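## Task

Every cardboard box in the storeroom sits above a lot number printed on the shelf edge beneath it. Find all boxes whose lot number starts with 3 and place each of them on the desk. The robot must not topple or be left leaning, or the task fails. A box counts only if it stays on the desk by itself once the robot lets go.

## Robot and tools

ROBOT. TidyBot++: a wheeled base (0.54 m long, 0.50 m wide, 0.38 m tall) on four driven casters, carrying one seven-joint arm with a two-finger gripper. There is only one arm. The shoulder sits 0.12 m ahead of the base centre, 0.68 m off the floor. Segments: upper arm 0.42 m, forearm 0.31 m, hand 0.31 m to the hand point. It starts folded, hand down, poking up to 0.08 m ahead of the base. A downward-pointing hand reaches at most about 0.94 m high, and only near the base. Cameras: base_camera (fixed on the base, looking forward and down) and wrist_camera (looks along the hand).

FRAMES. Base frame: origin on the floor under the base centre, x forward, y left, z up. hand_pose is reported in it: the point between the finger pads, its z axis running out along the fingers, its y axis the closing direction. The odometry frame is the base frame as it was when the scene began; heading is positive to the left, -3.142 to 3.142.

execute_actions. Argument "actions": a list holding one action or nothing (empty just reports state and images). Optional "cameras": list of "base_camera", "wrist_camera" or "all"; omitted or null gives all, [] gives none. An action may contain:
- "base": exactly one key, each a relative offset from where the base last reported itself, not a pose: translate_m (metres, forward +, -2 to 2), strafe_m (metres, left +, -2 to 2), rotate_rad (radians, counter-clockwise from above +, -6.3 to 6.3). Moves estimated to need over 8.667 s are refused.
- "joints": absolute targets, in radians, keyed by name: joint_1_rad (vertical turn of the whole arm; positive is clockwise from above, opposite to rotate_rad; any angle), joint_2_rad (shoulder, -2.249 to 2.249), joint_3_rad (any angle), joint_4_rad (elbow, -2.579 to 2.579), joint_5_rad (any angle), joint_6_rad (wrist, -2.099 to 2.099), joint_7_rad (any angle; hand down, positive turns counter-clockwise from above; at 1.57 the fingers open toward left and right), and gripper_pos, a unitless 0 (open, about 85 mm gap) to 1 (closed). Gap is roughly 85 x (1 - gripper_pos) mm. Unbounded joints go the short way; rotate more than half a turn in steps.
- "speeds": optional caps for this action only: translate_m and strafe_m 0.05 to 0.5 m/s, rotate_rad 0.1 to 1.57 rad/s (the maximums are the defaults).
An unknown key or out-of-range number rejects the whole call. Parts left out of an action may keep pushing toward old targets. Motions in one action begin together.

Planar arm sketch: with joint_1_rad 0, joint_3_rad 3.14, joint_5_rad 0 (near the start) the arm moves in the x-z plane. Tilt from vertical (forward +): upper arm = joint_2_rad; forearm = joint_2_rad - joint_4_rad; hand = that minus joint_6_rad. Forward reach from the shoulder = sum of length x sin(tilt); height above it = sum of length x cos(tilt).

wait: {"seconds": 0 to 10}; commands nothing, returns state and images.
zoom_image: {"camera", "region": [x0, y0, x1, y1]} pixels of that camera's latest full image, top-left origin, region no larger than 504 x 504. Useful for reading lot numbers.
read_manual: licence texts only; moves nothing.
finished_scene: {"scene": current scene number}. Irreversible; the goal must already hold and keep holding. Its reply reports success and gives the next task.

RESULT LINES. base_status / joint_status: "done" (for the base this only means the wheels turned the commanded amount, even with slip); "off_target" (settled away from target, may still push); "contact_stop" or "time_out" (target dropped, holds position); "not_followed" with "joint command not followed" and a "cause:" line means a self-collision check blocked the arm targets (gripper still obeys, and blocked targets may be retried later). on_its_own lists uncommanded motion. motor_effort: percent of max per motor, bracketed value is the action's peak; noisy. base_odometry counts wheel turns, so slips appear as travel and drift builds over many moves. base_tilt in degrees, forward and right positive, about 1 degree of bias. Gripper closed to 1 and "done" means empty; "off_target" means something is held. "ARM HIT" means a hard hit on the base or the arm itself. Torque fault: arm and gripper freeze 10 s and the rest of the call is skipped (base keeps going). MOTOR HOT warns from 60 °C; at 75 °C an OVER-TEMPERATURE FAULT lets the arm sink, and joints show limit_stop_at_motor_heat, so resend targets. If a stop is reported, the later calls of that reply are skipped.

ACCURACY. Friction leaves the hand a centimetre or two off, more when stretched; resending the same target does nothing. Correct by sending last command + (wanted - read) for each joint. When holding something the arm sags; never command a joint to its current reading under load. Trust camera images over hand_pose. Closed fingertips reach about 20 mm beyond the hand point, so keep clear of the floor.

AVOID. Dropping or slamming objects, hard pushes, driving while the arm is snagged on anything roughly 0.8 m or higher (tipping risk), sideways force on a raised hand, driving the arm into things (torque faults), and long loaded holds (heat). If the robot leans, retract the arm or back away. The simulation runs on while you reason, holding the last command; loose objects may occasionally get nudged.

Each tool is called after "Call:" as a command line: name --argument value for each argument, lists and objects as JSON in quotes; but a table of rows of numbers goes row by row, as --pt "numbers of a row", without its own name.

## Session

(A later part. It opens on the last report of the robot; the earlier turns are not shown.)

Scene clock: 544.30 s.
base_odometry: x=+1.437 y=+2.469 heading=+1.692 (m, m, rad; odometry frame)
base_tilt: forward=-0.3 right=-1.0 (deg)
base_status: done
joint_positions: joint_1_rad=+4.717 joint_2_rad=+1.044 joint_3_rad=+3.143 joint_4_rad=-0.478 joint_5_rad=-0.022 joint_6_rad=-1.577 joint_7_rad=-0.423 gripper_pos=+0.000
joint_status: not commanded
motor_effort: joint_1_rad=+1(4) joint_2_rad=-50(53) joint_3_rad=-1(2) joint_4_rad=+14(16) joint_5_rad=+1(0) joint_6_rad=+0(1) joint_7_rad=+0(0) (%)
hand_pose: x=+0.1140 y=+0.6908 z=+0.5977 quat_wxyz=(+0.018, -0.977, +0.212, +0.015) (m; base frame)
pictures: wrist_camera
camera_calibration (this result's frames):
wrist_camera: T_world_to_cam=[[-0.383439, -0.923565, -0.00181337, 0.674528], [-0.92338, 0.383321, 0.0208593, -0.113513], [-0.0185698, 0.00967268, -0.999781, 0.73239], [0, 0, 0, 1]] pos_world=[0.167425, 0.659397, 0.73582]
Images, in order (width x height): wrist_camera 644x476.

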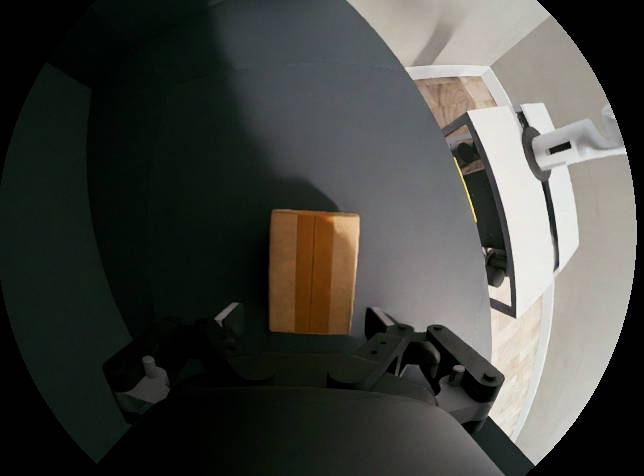

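Call:
execute_actions --actions '[{"base":{"strafe_m":-0.018},"speeds":{"strafe_m":0.05}}]' --cameras '[]'

Call:
execute_actions --actions '[{"base":{"translate_m":0.04},"speeds":{"translate_m":0.05}}]' --cameras '["wrist_camera"]'

Scene clock: 548.43 s.
base_odometry: x=+1.455 y=+2.472 heading=+1.692 (m, m, rad; odometry frame)
base_tilt: forward=-0.3 right=-1.0 (deg)
base_status: done
joint_positions: joint_1_rad=+4.717 joint_2_rad=+1.045 joint_3_rad=+3.143 joint_4_rad=-0.478 joint_5_rad=-0.022 joint_6_rad=-1.578 joint_7_rad=-0.423 gripper_pos=+0.000
joint_status: not commanded
motor_effort: joint_1_rad=+1(1) joint_2_rad=-50(54) joint_3_rad=-2(2) joint_4_rad=+15(16) joint_5_rad=+1(1) joint_6_rad=+1(1) joint_7_rad=+0(0) (%)
hand_pose: x=+0.1140 y=+0.6907 z=+0.5968 quat_wxyz=(+0.018, -0.977, +0.212, +0.015) (m; base frame)
pictures: none
No camera images: the call's "cameras" was empty. Leave "cameras" out to get every camera's image.

Scene clock: 549.70 s.
base_odometry: x=+1.451 y=+2.512 heading=+1.692 (m, m, rad; odometry frame)
base_tilt: forward=-0.3 right=-1.0 (deg)
base_status: done
joint_positions: joint_1_rad=+4.716 joint_2_rad=+1.046 joint_3_rad=+3.143 joint_4_rad=-0.477 joint_5_rad=-0.022 joint_6_rad=-1.578 joint_7_rad=-0.423 gripper_pos=+0.000
joint_status: not commanded
motor_effort: joint_1_rad=+0(5) joint_2_rad=-49(52) joint_3_rad=-2(3) joint_4_rad=+15(15) joint_5_rad=+1(0) joint_6_rad=+0(1) joint_7_rad=+1(0) (%)
hand_pose: x=+0.1134 y=+0.6907 z=+0.5967 quat_wxyz=(+0.018, -0.977, +0.212, +0.015) (m; base frame)
pictures: wrist_camera
camera_calibration (this result's frames):
wrist_camera: T_world_to_cam=[[-0.382637, -0.923899, -0.000380076, 0.673502], [-0.923713, 0.382552, 0.020197, -0.11302], [-0.0185146, 0.00807919, -0.999796, 0.732469], [0, 0, 0, 1]] pos_world=[0.16687, 0.659566, 0.734858]
Images, in order (width x height): wrist_camera 644x476.

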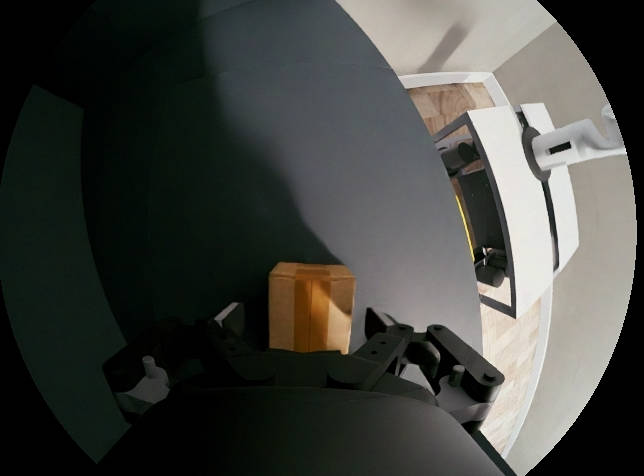

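Call:
execute_actions --actions '[{"joints":{"joint_2_rad":1.12}}]' --cameras '[]'

Call:
execute_actions --actions '[{"joints":{"gripper_pos":1.0}}]' --cameras '["wrist_camera"]'

Scene clock: 553.53 s.
base_odometry: x=+1.451 y=+2.512 heading=+1.692 (m, m, rad; odometry frame)
base_tilt: forward=-0.3 right=-1.0 (deg)
base_status: not commanded
joint_positions: joint_1_rad=+4.716 joint_2_rad=+1.113 joint_3_rad=+3.143 joint_4_rad=-0.475 joint_5_rad=-0.022 joint_6_rad=-1.578 joint_7_rad=-0.423 gripper_pos=+0.000
joint_status: all done
motor_effort: joint_1_rad=+1(0) joint_2_rad=-51(54) joint_3_rad=-1(2) joint_4_rad=+14(16) joint_5_rad=+1(1) joint_6_rad=+0(0) joint_7_rad=+0(0) (%)
hand_pose: x=+0.1134 y=+0.6843 z=+0.5515 quat_wxyz=(-0.014, -0.977, +0.212, +0.008) (m; base frame)
pictures: none
No camera images: the call's "cameras" was empty. Leave "cameras" out to get every camera's image.

Scene clock: 554.63 s.
base_odometry: x=+1.451 y=+2.511 heading=+1.692 (m, m, rad; odometry frame)
base_tilt: forward=-0.3 right=-1.1 (deg)
base_status: not commanded
joint_positions: joint_1_rad=+4.716 joint_2_rad=+1.112 joint_3_rad=+3.143 joint_4_rad=-0.468 joint_5_rad=-0.022 joint_6_rad=-1.579 joint_7_rad=-0.423 gripper_pos=+0.347
joint_status: gripper_pos off_target (ended at +0.347, target +1.000)
motor_effort: joint_1_rad=+1(2) joint_2_rad=-48(52) joint_3_rad=-2(2) joint_4_rad=+13(15) joint_5_rad=+1(1) joint_6_rad=-1(2) joint_7_rad=+0(0) (%)
hand_pose: x=+0.1136 y=+0.6862 z=+0.5542 quat_wxyz=(-0.011, -0.977, +0.212, +0.008) (m; base frame)
pictures: wrist_camera
camera_calibration (this result's frames):
wrist_camera: T_world_to_cam=[[-0.382634, -0.922404, 0.0525611, 0.639058], [-0.923722, 0.383057, -0.00217618, -0.0982524], [-0.0181266, -0.0493845, -0.998615, 0.728804], [0, 0, 0, 1]] pos_world=[0.166978, 0.663098, 0.693991]
Images, in order (width x height): wrist_camera 644x476.

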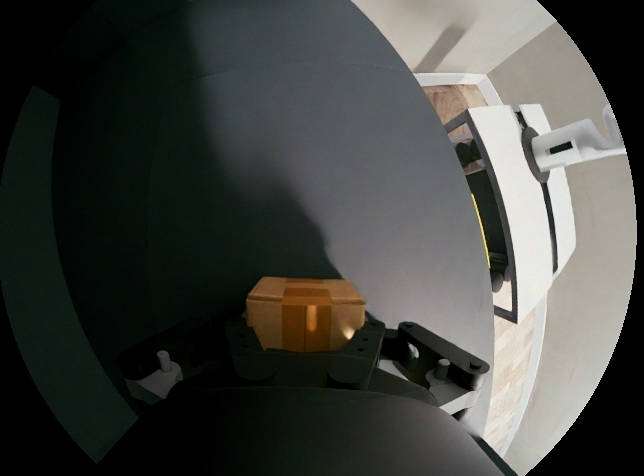

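Call:
execute_actions --actions '[{"joints":{"joint_2_rad":1.05}}]' --cameras '[]'

Call:
execute_actions --actions '[{"base":{"strafe_m":-0.2},"speeds":{"strafe_m":0.08}}]'

Scene clock: 565.50 s.
base_odometry: x=+1.451 y=+2.511 heading=+1.692 (m, m, rad; odometry frame)
base_tilt: forward=-0.3 right=-1.0 (deg)
base_status: not commanded
joint_positions: joint_1_rad=+4.716 joint_2_rad=+1.071 joint_3_rad=+3.143 joint_4_rad=-0.471 joint_5_rad=-0.022 joint_6_rad=-1.579 joint_7_rad=-0.423 gripper_pos=+0.347
joint_status: all done
motor_effort: joint_1_rad=+1(0) joint_2_rad=-52(57) joint_3_rad=-1(2) joint_4_rad=+15(15) joint_5_rad=+1(1) joint_6_rad=+0(1) joint_7_rad=+0(0) (%)
hand_pose: x=+0.1136 y=+0.6900 z=+0.5813 quat_wxyz=(+0.008, -0.977, +0.212, +0.012) (m; base frame)
pictures: none
No camera images: the call's "cameras" was empty. Leave "cameras" out to get every camera's image.

Scene clock: 568.53 s.
base_odometry: x=+1.649 y=+2.536 heading=+1.692 (m, m, rad; odometry frame)
base_tilt: forward=-0.3 right=-1.1 (deg)
base_status: done
joint_positions: joint_1_rad=+4.716 joint_2_rad=+1.070 joint_3_rad=+3.143 joint_4_rad=-0.471 joint_5_rad=-0.022 joint_6_rad=-1.579 joint_7_rad=-0.423 gripper_pos=+0.347
joint_status: not commanded
motor_effort: joint_1_rad=+1(4) joint_2_rad=-52(57) joint_3_rad=-2(3) joint_4_rad=+15(16) joint_5_rad=+1(0) joint_6_rad=+0(1) joint_7_rad=+0(0) (%)
hand_pose: x=+0.1136 y=+0.6900 z=+0.5820 quat_wxyz=(+0.008, -0.977, +0.212, +0.012) (m; base frame)
pictures: base_camera, wrist_camera
camera_calibration (this result's frames):
wrist_camera: T_world_to_cam=[[-0.382632, -0.923744, 0.017025, 0.662693], [-0.923726, 0.382853, 0.0124325, -0.107987], [-0.0180025, -0.0109693, -0.999778, 0.730859], [0, 0, 0, 1]] pos_world=[0.166974, 0.661519, 0.720757]
Images, in order (width x height): base_camera 644x364, wrist_camera 644x476.

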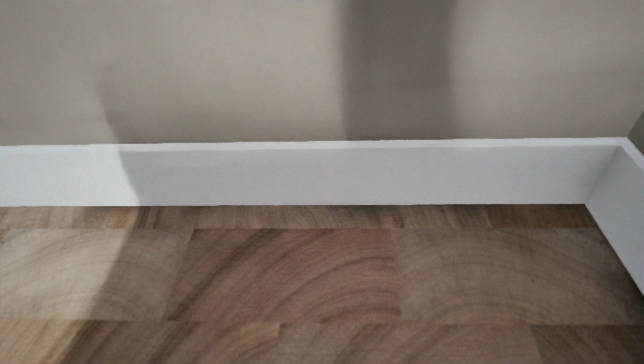

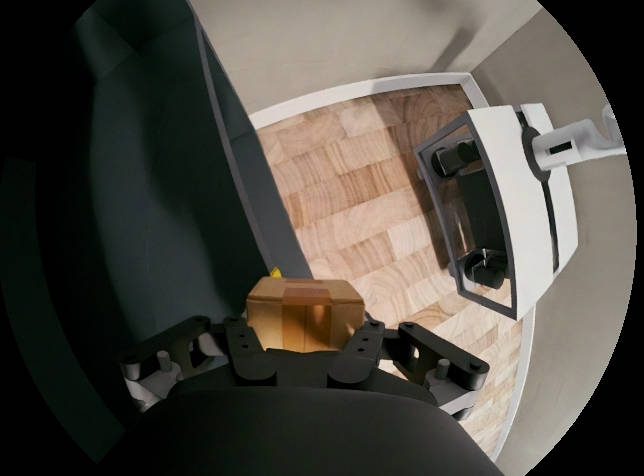

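Now retract in steps.

Call:
execute_actions --actions '[{"joints":{"joint_2_rad":0.93,"joint_4_rad":-0.72,"joint_6_rad":-1.42}}]' --cameras '[]'

Call:
execute_actions --actions '[{"joints":{"joint_2_rad":0.78,"joint_4_rad":-1.04,"joint_6_rad":-1.27}}]'

Scene clock: 572.33 s.
base_odometry: x=+1.649 y=+2.536 heading=+1.692 (m, m, rad; odometry frame)
base_tilt: forward=-0.3 right=-1.0 (deg)
base_status: not commanded
joint_positions: joint_1_rad=+4.716 joint_2_rad=+0.955 joint_3_rad=+3.143 joint_4_rad=-0.713 joint_5_rad=-0.022 joint_6_rad=-1.464 joint_7_rad=-0.423 gripper_pos=+0.347
joint_status: all done
motor_effort: joint_1_rad=+1(0) joint_2_rad=-50(51) joint_3_rad=-2(1) joint_4_rad=+15(15) joint_5_rad=+1(1) joint_6_rad=+0(0) joint_7_rad=+0(0) (%)
hand_pose: x=+0.1136 y=+0.6591 z=+0.5829 quat_wxyz=(+0.002, -0.977, +0.213, +0.011) (m; base frame)
pictures: none
No camera images: the call's "cameras" was empty. Leave "cameras" out to get every camera's image.

Scene clock: 573.73 s.
base_odometry: x=+1.649 y=+2.536 heading=+1.692 (m, m, rad; odometry frame)
base_tilt: forward=-0.3 right=-1.0 (deg)
base_status: not commanded
joint_positions: joint_1_rad=+4.716 joint_2_rad=+0.805 joint_3_rad=+3.143 joint_4_rad=-1.034 joint_5_rad=-0.022 joint_6_rad=-1.316 joint_7_rad=-0.423 gripper_pos=+0.347
joint_status: all done
motor_effort: joint_1_rad=+0(0) joint_2_rad=-44(49) joint_3_rad=-1(1) joint_4_rad=+14(15) joint_5_rad=+1(1) joint_6_rad=+1(0) joint_7_rad=+0(0) (%)
hand_pose: x=+0.1136 y=+0.6022 z=+0.5790 quat_wxyz=(-0.009, -0.977, +0.215, +0.008) (m; base frame)
pictures: base_camera, wrist_camera
camera_calibration (this result's frames):
wrist_camera: T_world_to_cam=[[-0.388063, -0.92032, 0.0491684, 0.561624], [-0.921461, 0.388468, -0.00141628, -0.0699665], [-0.0177969, -0.0458564, -0.998789, 0.747364], [0, 0, 0, 1]] pos_world=[0.166775, 0.578326, 0.718746]
Images, in order (width x height): base_camera 644x364, wrist_camera 644x476.

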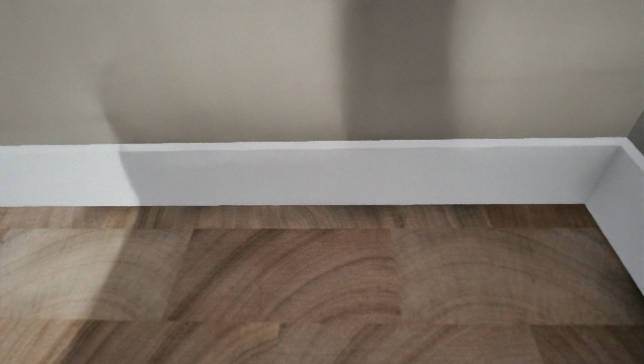

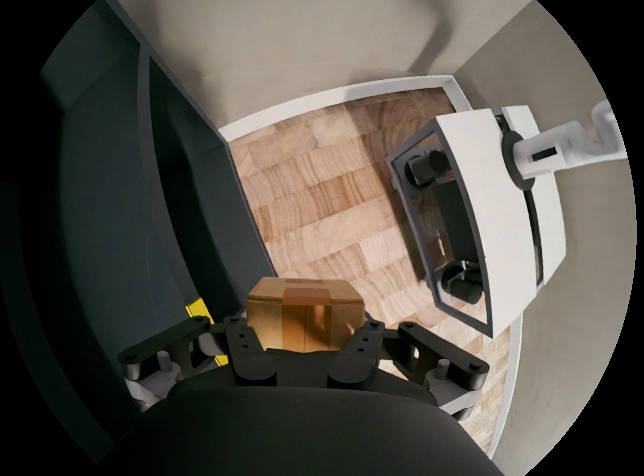

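Call:
execute_actions --actions '[{"joints":{"joint_2_rad":0.0,"joint_4_rad":-1.38,"joint_6_rad":-1.72}}]' --cameras '[]'

Call:
execute_actions --actions '[{"base":{"strafe_m":0.15},"joints":{"joint_1_rad":-3.0,"joint_7_rad":1.0}}]' --cameras '[]'

Call:
execute_actions --actions '[{"base":{"translate_m":-2.0},"joints":{"joint_6_rad":-1.2,"joint_7_rad":1.57}}]'

Scene clock: 582.33 s.
base_odometry: x=+1.649 y=+2.536 heading=+1.692 (m, m, rad; odometry frame)
base_tilt: forward=-0.3 right=-1.0 (deg)
base_status: not commanded
joint_positions: joint_1_rad=+4.716 joint_2_rad=+0.015 joint_3_rad=+3.143 joint_4_rad=-1.373 joint_5_rad=-0.022 joint_6_rad=-1.678 joint_7_rad=-0.423 gripper_pos=+0.347
joint_status: all done
motor_effort: joint_1_rad=+0(1) joint_2_rad=-19(48) joint_3_rad=+0(2) joint_4_rad=+16(16) joint_5_rad=+1(1) joint_6_rad=+1(2) joint_7_rad=+1(0) (%)
hand_pose: x=+0.1124 y=+0.3389 z=+0.8494 quat_wxyz=(+0.035, -0.977, +0.211, +0.018) (m; base frame)
pictures: none
No camera images: the call's "cameras" was empty. Leave "cameras" out to get every camera's image.

Scene clock: 585.00 s.
base_odometry: x=+1.500 y=+2.518 heading=+1.692 (m, m, rad; odometry frame)
base_tilt: forward=-0.4 right=-1.0 (deg)
base_status: done
joint_positions: joint_1_rad=+3.298 joint_2_rad=+0.013 joint_3_rad=+3.142 joint_4_rad=-1.375 joint_5_rad=-0.020 joint_6_rad=-1.679 joint_7_rad=+0.978 gripper_pos=+0.347
joint_status: all done
motor_effort: joint_1_rad=+0(1) joint_2_rad=-19(22) joint_3_rad=+0(1) joint_4_rad=+15(16) joint_5_rad=+1(0) joint_6_rad=+1(1) joint_7_rad=+1(1) (%)
hand_pose: x=-0.2158 y=+0.0454 z=+0.8495 quat_wxyz=(+0.034, -0.365, -0.930, +0.018) (m; base frame)
pictures: none
No camera images: the call's "cameras" was empty. Leave "cameras" out to get every camera's image.

Scene clock: 590.37 s.
base_odometry: x=+1.741 y=+0.532 heading=+1.692 (m, m, rad; odometry frame)
base_tilt: forward=-0.4 right=-1.0 (deg)
base_status: done
joint_positions: joint_1_rad=+3.298 joint_2_rad=+0.007 joint_3_rad=+3.142 joint_4_rad=-1.380 joint_5_rad=-0.020 joint_6_rad=-1.225 joint_7_rad=+1.566 gripper_pos=+0.347
joint_status: all done
motor_effort: joint_1_rad=+1(0) joint_2_rad=-21(25) joint_3_rad=+0(1) joint_4_rad=+18(17) joint_5_rad=+1(1) joint_6_rad=+6(7) joint_7_rad=+0(1) (%)
hand_pose: x=-0.3459 y=+0.0663 z=+0.8915 quat_wxyz=(+0.262, -0.079, -0.962, -0.010) (m; base frame)
pictures: base_camera, wrist_camera
camera_calibration (this result's frames):
wrist_camera: T_world_to_cam=[[0.142447, 0.989603, 0.0198872, -0.0423025], [0.847775, -0.111612, -0.518478, 0.821321], [-0.510868, 0.0907155, -0.854859, 0.718795], [0, 0, 0, 1]] pos_world=[-0.323061, 0.0683264, 1.04115]
Images, in order (width x height): base_camera 644x364, wrist_camera 644x476.

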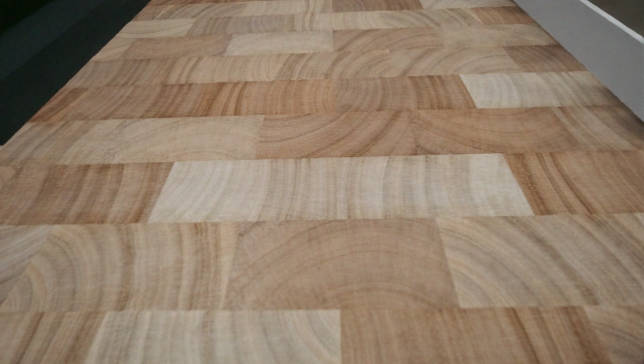

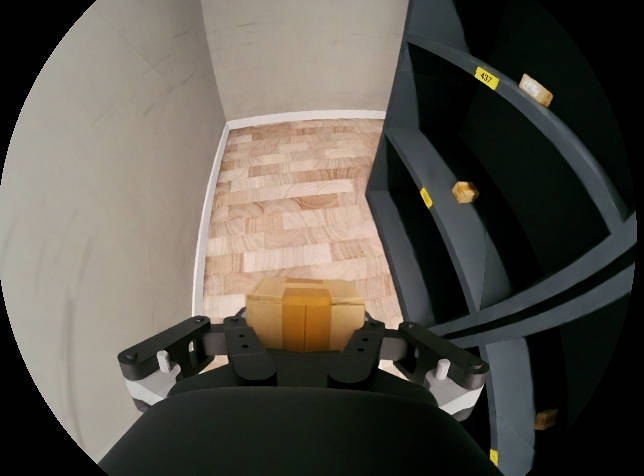

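Call:
execute_actions --actions '[{"base":{"translate_m":-1.7},"joints":{"joint_6_rad":-1.55}}]'

Scene clock: 601.97 s.
base_odometry: x=+1.944 y=-1.156 heading=+1.691 (m, m, rad; odometry frame)
base_tilt: forward=-0.2 right=-1.0 (deg)
base_status: done
joint_positions: joint_1_rad=+3.298 joint_2_rad=+0.006 joint_3_rad=+3.142 joint_4_rad=-1.385 joint_5_rad=-0.020 joint_6_rad=-1.537 joint_7_rad=+1.566 gripper_pos=+0.347
joint_status: all done
motor_effort: joint_1_rad=+0(0) joint_2_rad=-19(23) joint_3_rad=+0(1) joint_4_rad=+16(18) joint_5_rad=+0(0) joint_6_rad=+3(5) joint_7_rad=+0(0) (%)
hand_pose: x=-0.2553 y=+0.0516 z=+0.8547 quat_wxyz=(+0.107, -0.079, -0.991, +0.002) (m; base frame)
pictures: base_camera, wrist_camera
camera_calibration (this result's frames):
wrist_camera: T_world_to_cam=[[0.130859, 0.991292, 0.0146936, -0.0385276], [0.96596, -0.12415, -0.226954, 0.505488], [-0.223153, 0.0438923, -0.973795, 0.912456], [0, 0, 0, 1]] pos_world=[-0.279622, 0.0608988, 1.00383]
Images, in order (width x height): base_camera 644x364, wrist_camera 644x476.

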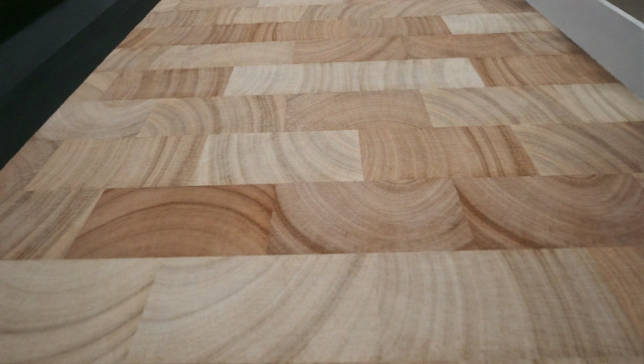

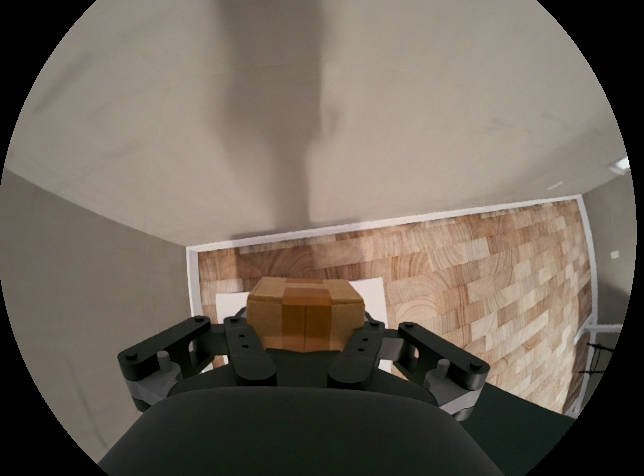

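Call:
execute_actions --actions '[{"base":{"strafe_m":1.6},"speeds":{"strafe_m":0.4},"joints":{"joint_1_rad":-2.0,"joint_6_rad":-1.3}}]'

Scene clock: 611.93 s.
base_odometry: x=+0.356 y=-1.349 heading=+1.691 (m, m, rad; odometry frame)
base_tilt: forward=-0.3 right=-1.0 (deg)
base_status: done
joint_positions: joint_1_rad=+4.270 joint_2_rad=+0.006 joint_3_rad=+3.140 joint_4_rad=-1.385 joint_5_rad=-0.020 joint_6_rad=-1.344 joint_7_rad=+1.566 gripper_pos=+0.347
joint_status: all done
motor_effort: joint_1_rad=+1(3) joint_2_rad=-21(24) joint_3_rad=-1(2) joint_4_rad=+17(18) joint_5_rad=+0(0) joint_6_rad=+4(4) joint_7_rad=+0(0) (%)
hand_pose: x=-0.0745 y=+0.3898 z=+0.8730 quat_wxyz=(+0.176, -0.525, -0.827, -0.099) (m; base frame)
pictures: base_camera, wrist_camera
camera_calibration (this result's frames):
wrist_camera: T_world_to_cam=[[0.894832, 0.446028, 0.0183138, -0.131451], [0.413621, -0.812988, -0.40984, 0.763934], [-0.167911, 0.374313, -0.911973, 0.777181], [0, 0, 0, 1]] pos_world=[-0.0678548, 0.388791, 1.02427]
Images, in order (width x height): base_camera 644x364, wrist_camera 644x476.

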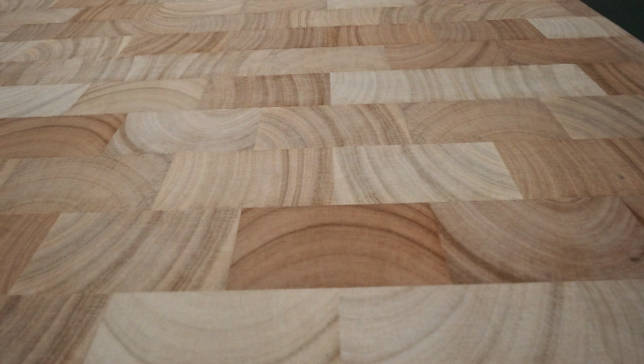

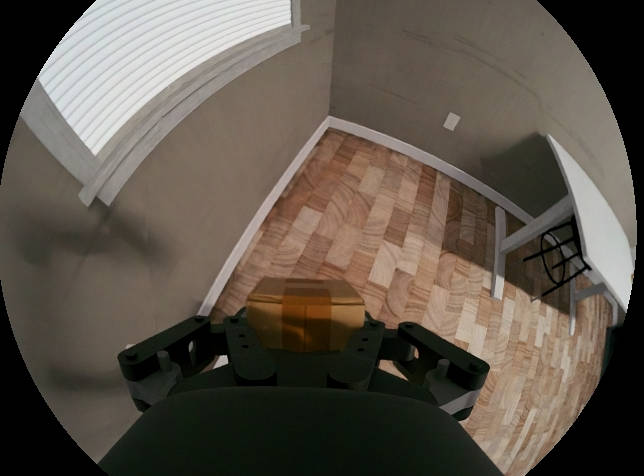

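Call:
execute_actions --actions '[{"base":{"translate_m":1.3},"joints":{"joint_1_rad":-1.57,"joint_6_rad":-1.6}}]'

Scene clock: 620.43 s.
base_odometry: x=+0.199 y=-0.059 heading=+1.692 (m, m, rad; odometry frame)
base_tilt: forward=-0.3 right=-1.0 (deg)
base_status: done
joint_positions: joint_1_rad=+4.703 joint_2_rad=+0.006 joint_3_rad=+3.139 joint_4_rad=-1.385 joint_5_rad=-0.020 joint_6_rad=-1.557 joint_7_rad=+1.566 gripper_pos=+0.347
joint_status: all done
motor_effort: joint_1_rad=+1(2) joint_2_rad=-19(22) joint_3_rad=-1(2) joint_4_rad=+16(17) joint_5_rad=+1(0) joint_6_rad=+2(4) joint_7_rad=+0(1) (%)
hand_pose: x=+0.1072 y=+0.3716 z=+0.8534 quat_wxyz=(+0.076, -0.701, -0.707, -0.061) (m; base frame)
pictures: base_camera, wrist_camera
camera_calibration (this result's frames):
wrist_camera: T_world_to_cam=[[0.999177, 0.0379165, 0.0144386, -0.141773], [0.040088, -0.977451, -0.207323, 0.594283], [0.00625209, 0.207731, -0.978166, 0.896309], [0, 0, 0, 1]] pos_world=[0.112229, 0.400067, 1.00199]
Images, in order (width x height): base_camera 644x364, wrist_camera 644x476.

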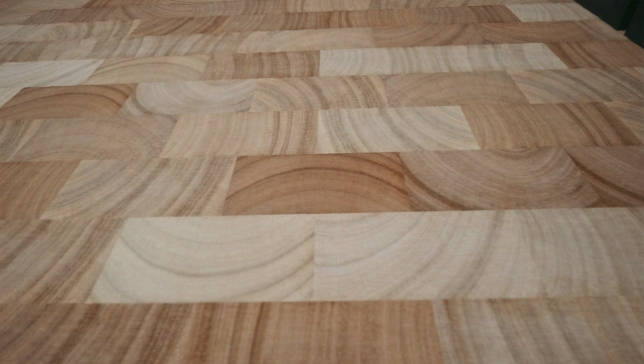

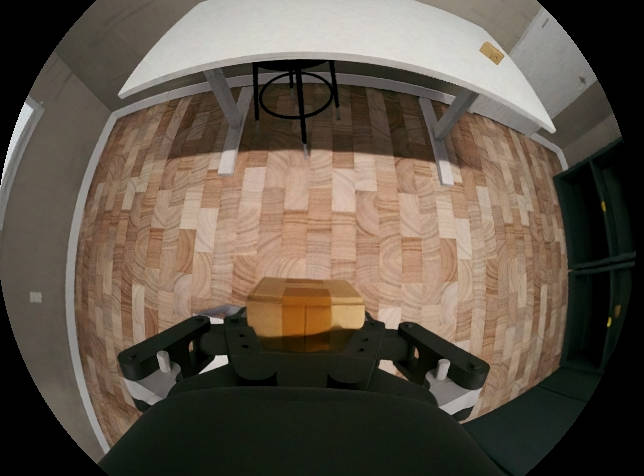

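Call:
execute_actions --actions '[{"base":{"strafe_m":0.5},"speeds":{"strafe_m":0.3}}]' --cameras '[]'

Call:
execute_actions --actions '[{"joints":{"joint_2_rad":0.52,"joint_4_rad":-0.72,"joint_6_rad":-1.9}}]'

Scene clock: 629.90 s.
base_odometry: x=-0.298 y=-0.119 heading=+1.692 (m, m, rad; odometry frame)
base_tilt: forward=-0.4 right=-1.0 (deg)
base_status: done
joint_positions: joint_1_rad=+4.703 joint_2_rad=+0.006 joint_3_rad=+3.139 joint_4_rad=-1.385 joint_5_rad=-0.020 joint_6_rad=-1.560 joint_7_rad=+1.566 gripper_pos=+0.347
joint_status: not commanded
motor_effort: joint_1_rad=+1(1) joint_2_rad=-20(23) joint_3_rad=-1(1) joint_4_rad=+17(17) joint_5_rad=+1(1) joint_6_rad=+2(3) joint_7_rad=+1(1) (%)
hand_pose: x=+0.1073 y=+0.3707 z=+0.8534 quat_wxyz=(+0.075, -0.701, -0.707, -0.060) (m; base frame)
pictures: none
No camera images: the call's "cameras" was empty. Leave "cameras" out to get every camera's image.

Scene clock: 631.80 s.
base_odometry: x=-0.298 y=-0.119 heading=+1.692 (m, m, rad; odometry frame)
base_tilt: forward=-0.3 right=-1.0 (deg)
base_status: not commanded
joint_positions: joint_1_rad=+4.703 joint_2_rad=+0.514 joint_3_rad=+3.139 joint_4_rad=-0.734 joint_5_rad=-0.020 joint_6_rad=-1.853 joint_7_rad=+1.566 gripper_pos=+0.347
joint_status: all done
motor_effort: joint_1_rad=+0(1) joint_2_rad=-36(37) joint_3_rad=-1(1) joint_4_rad=+15(17) joint_5_rad=+1(1) joint_6_rad=+0(3) joint_7_rad=+1(0) (%)
hand_pose: x=+0.1062 y=+0.5173 z=+0.8372 quat_wxyz=(+0.022, -0.702, -0.711, -0.007) (m; base frame)
pictures: base_camera, wrist_camera
camera_calibration (this result's frames):
wrist_camera: T_world_to_cam=[[0.998927, 0.0451767, 0.0101745, -0.146189], [0.0456785, -0.997377, -0.0561458, 0.616588], [0.0076113, 0.0565503, -0.998371, 0.945214], [0, 0, 0, 1]] pos_world=[0.110673, 0.568123, 0.97978]
Images, in order (width x height): base_camera 644x364, wrist_camera 644x476.

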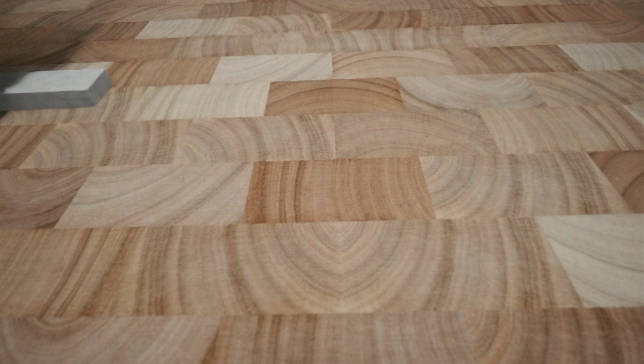

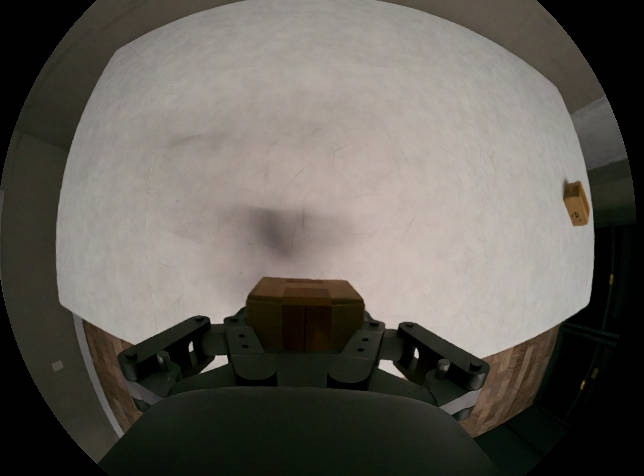

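Over the desk. Lower as before.

Call:
execute_actions --actions '[{"joints":{"joint_2_rad":0.665,"joint_6_rad":-1.72}}]' --cameras '[]'

Call:
execute_actions --actions '[{"joints":{"joint_2_rad":0.688}}]' --cameras '["wrist_camera"]'

Scene clock: 635.80 s.
base_odometry: x=-0.298 y=-0.119 heading=+1.692 (m, m, rad; odometry frame)
base_tilt: forward=-0.3 right=-1.0 (deg)
base_status: not commanded
joint_positions: joint_1_rad=+4.703 joint_2_rad=+0.675 joint_3_rad=+3.139 joint_4_rad=-0.728 joint_5_rad=-0.020 joint_6_rad=-1.757 joint_7_rad=+1.566 gripper_pos=+0.347
joint_status: all done
motor_effort: joint_1_rad=+2(1) joint_2_rad=-42(46) joint_3_rad=-1(1) joint_4_rad=+15(16) joint_5_rad=+1(0) joint_6_rad=+0(1) joint_7_rad=+0(1) (%)
hand_pose: x=+0.1055 y=+0.5669 z=+0.7518 quat_wxyz=(+0.001, -0.703, -0.711, +0.014) (m; base frame)
pictures: none
No camera images: the call's "cameras" was empty. Leave "cameras" out to get every camera's image.

Scene clock: 636.40 s.
base_odometry: x=-0.298 y=-0.119 heading=+1.692 (m, m, rad; odometry frame)
base_tilt: forward=-0.3 right=-1.0 (deg)
base_status: not commanded
joint_positions: joint_1_rad=+4.703 joint_2_rad=+0.681 joint_3_rad=+3.139 joint_4_rad=-0.728 joint_5_rad=-0.020 joint_6_rad=-1.757 joint_7_rad=+1.566 gripper_pos=+0.347
joint_status: all done
motor_effort: joint_1_rad=+1(0) joint_2_rad=-42(43) joint_3_rad=-1(1) joint_4_rad=+15(15) joint_5_rad=+0(0) joint_6_rad=+0(1) joint_7_rad=+0(0) (%)
hand_pose: x=+0.1055 y=+0.5673 z=+0.7485 quat_wxyz=(-0.001, -0.703, -0.711, +0.016) (m; base frame)
pictures: wrist_camera
camera_calibration (this result's frames):
wrist_camera: T_world_to_cam=[[0.999016, 0.0437624, 0.00720455, -0.143879], [0.0436996, -0.999007, 0.0086599, 0.614122], [0.00757638, -0.00833654, -0.999937, 0.891841], [0, 0, 0, 1]] pos_world=[0.110144, 0.627244, 0.887503]
Images, in order (width x height): wrist_camera 644x476.

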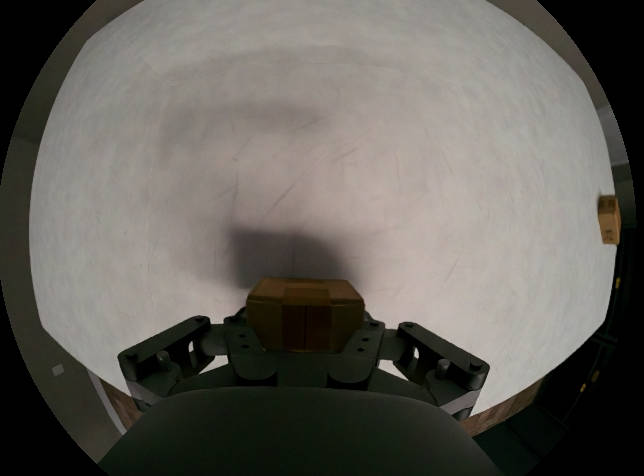

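Call:
execute_actions --actions '[{"joints":{"gripper_pos":0.0}}]' --cameras '[]'

Call:
execute_actions --actions '[{"joints":{"joint_2_rad":0.2,"joint_6_rad":-1.9}}]'

Scene clock: 640.00 s.
base_odometry: x=-0.298 y=-0.119 heading=+1.692 (m, m, rad; odometry frame)
base_tilt: forward=-0.3 right=-1.0 (deg)
base_status: not commanded
joint_positions: joint_1_rad=+4.703 joint_2_rad=+0.681 joint_3_rad=+3.139 joint_4_rad=-0.728 joint_5_rad=-0.020 joint_6_rad=-1.757 joint_7_rad=+1.566 gripper_pos=+0.000
joint_status: all done
motor_effort: joint_1_rad=+0(1) joint_2_rad=-40(42) joint_3_rad=-2(1) joint_4_rad=+14(15) joint_5_rad=+0(0) joint_6_rad=+0(1) joint_7_rad=+0(0) (%)
hand_pose: x=+0.1055 y=+0.5673 z=+0.7486 quat_wxyz=(-0.001, -0.703, -0.711, +0.016) (m; base frame)
pictures: none
No camera images: the call's "cameras" was empty. Leave "cameras" out to get every camera's image.

Scene clock: 641.67 s.
base_odometry: x=-0.298 y=-0.119 heading=+1.692 (m, m, rad; odometry frame)
base_tilt: forward=-0.3 right=-1.1 (deg)
base_status: not commanded
joint_positions: joint_1_rad=+4.703 joint_2_rad=+0.197 joint_3_rad=+3.139 joint_4_rad=-0.721 joint_5_rad=-0.020 joint_6_rad=-1.857 joint_7_rad=+1.566 gripper_pos=+0.000
joint_status: all done
motor_effort: joint_1_rad=+0(1) joint_2_rad=-23(44) joint_3_rad=+0(1) joint_4_rad=+14(16) joint_5_rad=+1(1) joint_6_rad=+3(4) joint_7_rad=+0(1) (%)
hand_pose: x=+0.1068 y=+0.4435 z=+0.9948 quat_wxyz=(+0.136, -0.690, -0.701, -0.121) (m; base frame)
pictures: base_camera, wrist_camera
camera_calibration (this result's frames):
wrist_camera: T_world_to_cam=[[0.998972, 0.0400579, 0.0212367, -0.15387], [0.0450896, -0.926827, -0.37277, 0.835563], [0.00475039, 0.373345, -0.927681, 0.896194], [0, 0, 0, 1]] pos_world=[0.111779, 0.445997, 1.14612]
Images, in order (width x height): base_camera 644x364, wrist_camera 644x476.

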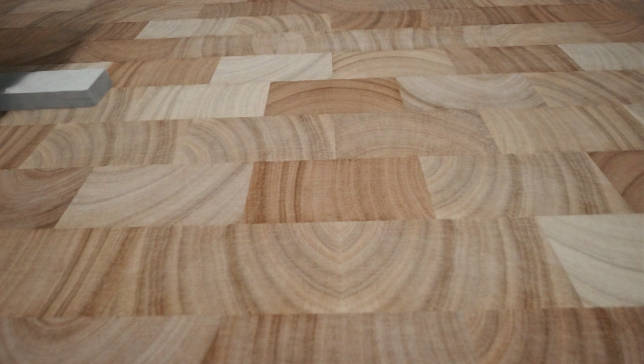

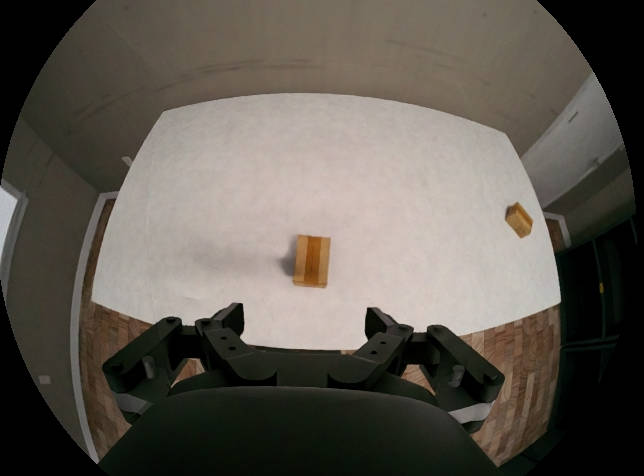

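Call:
finished_scene --scene 1

The scene is finished: the task was done.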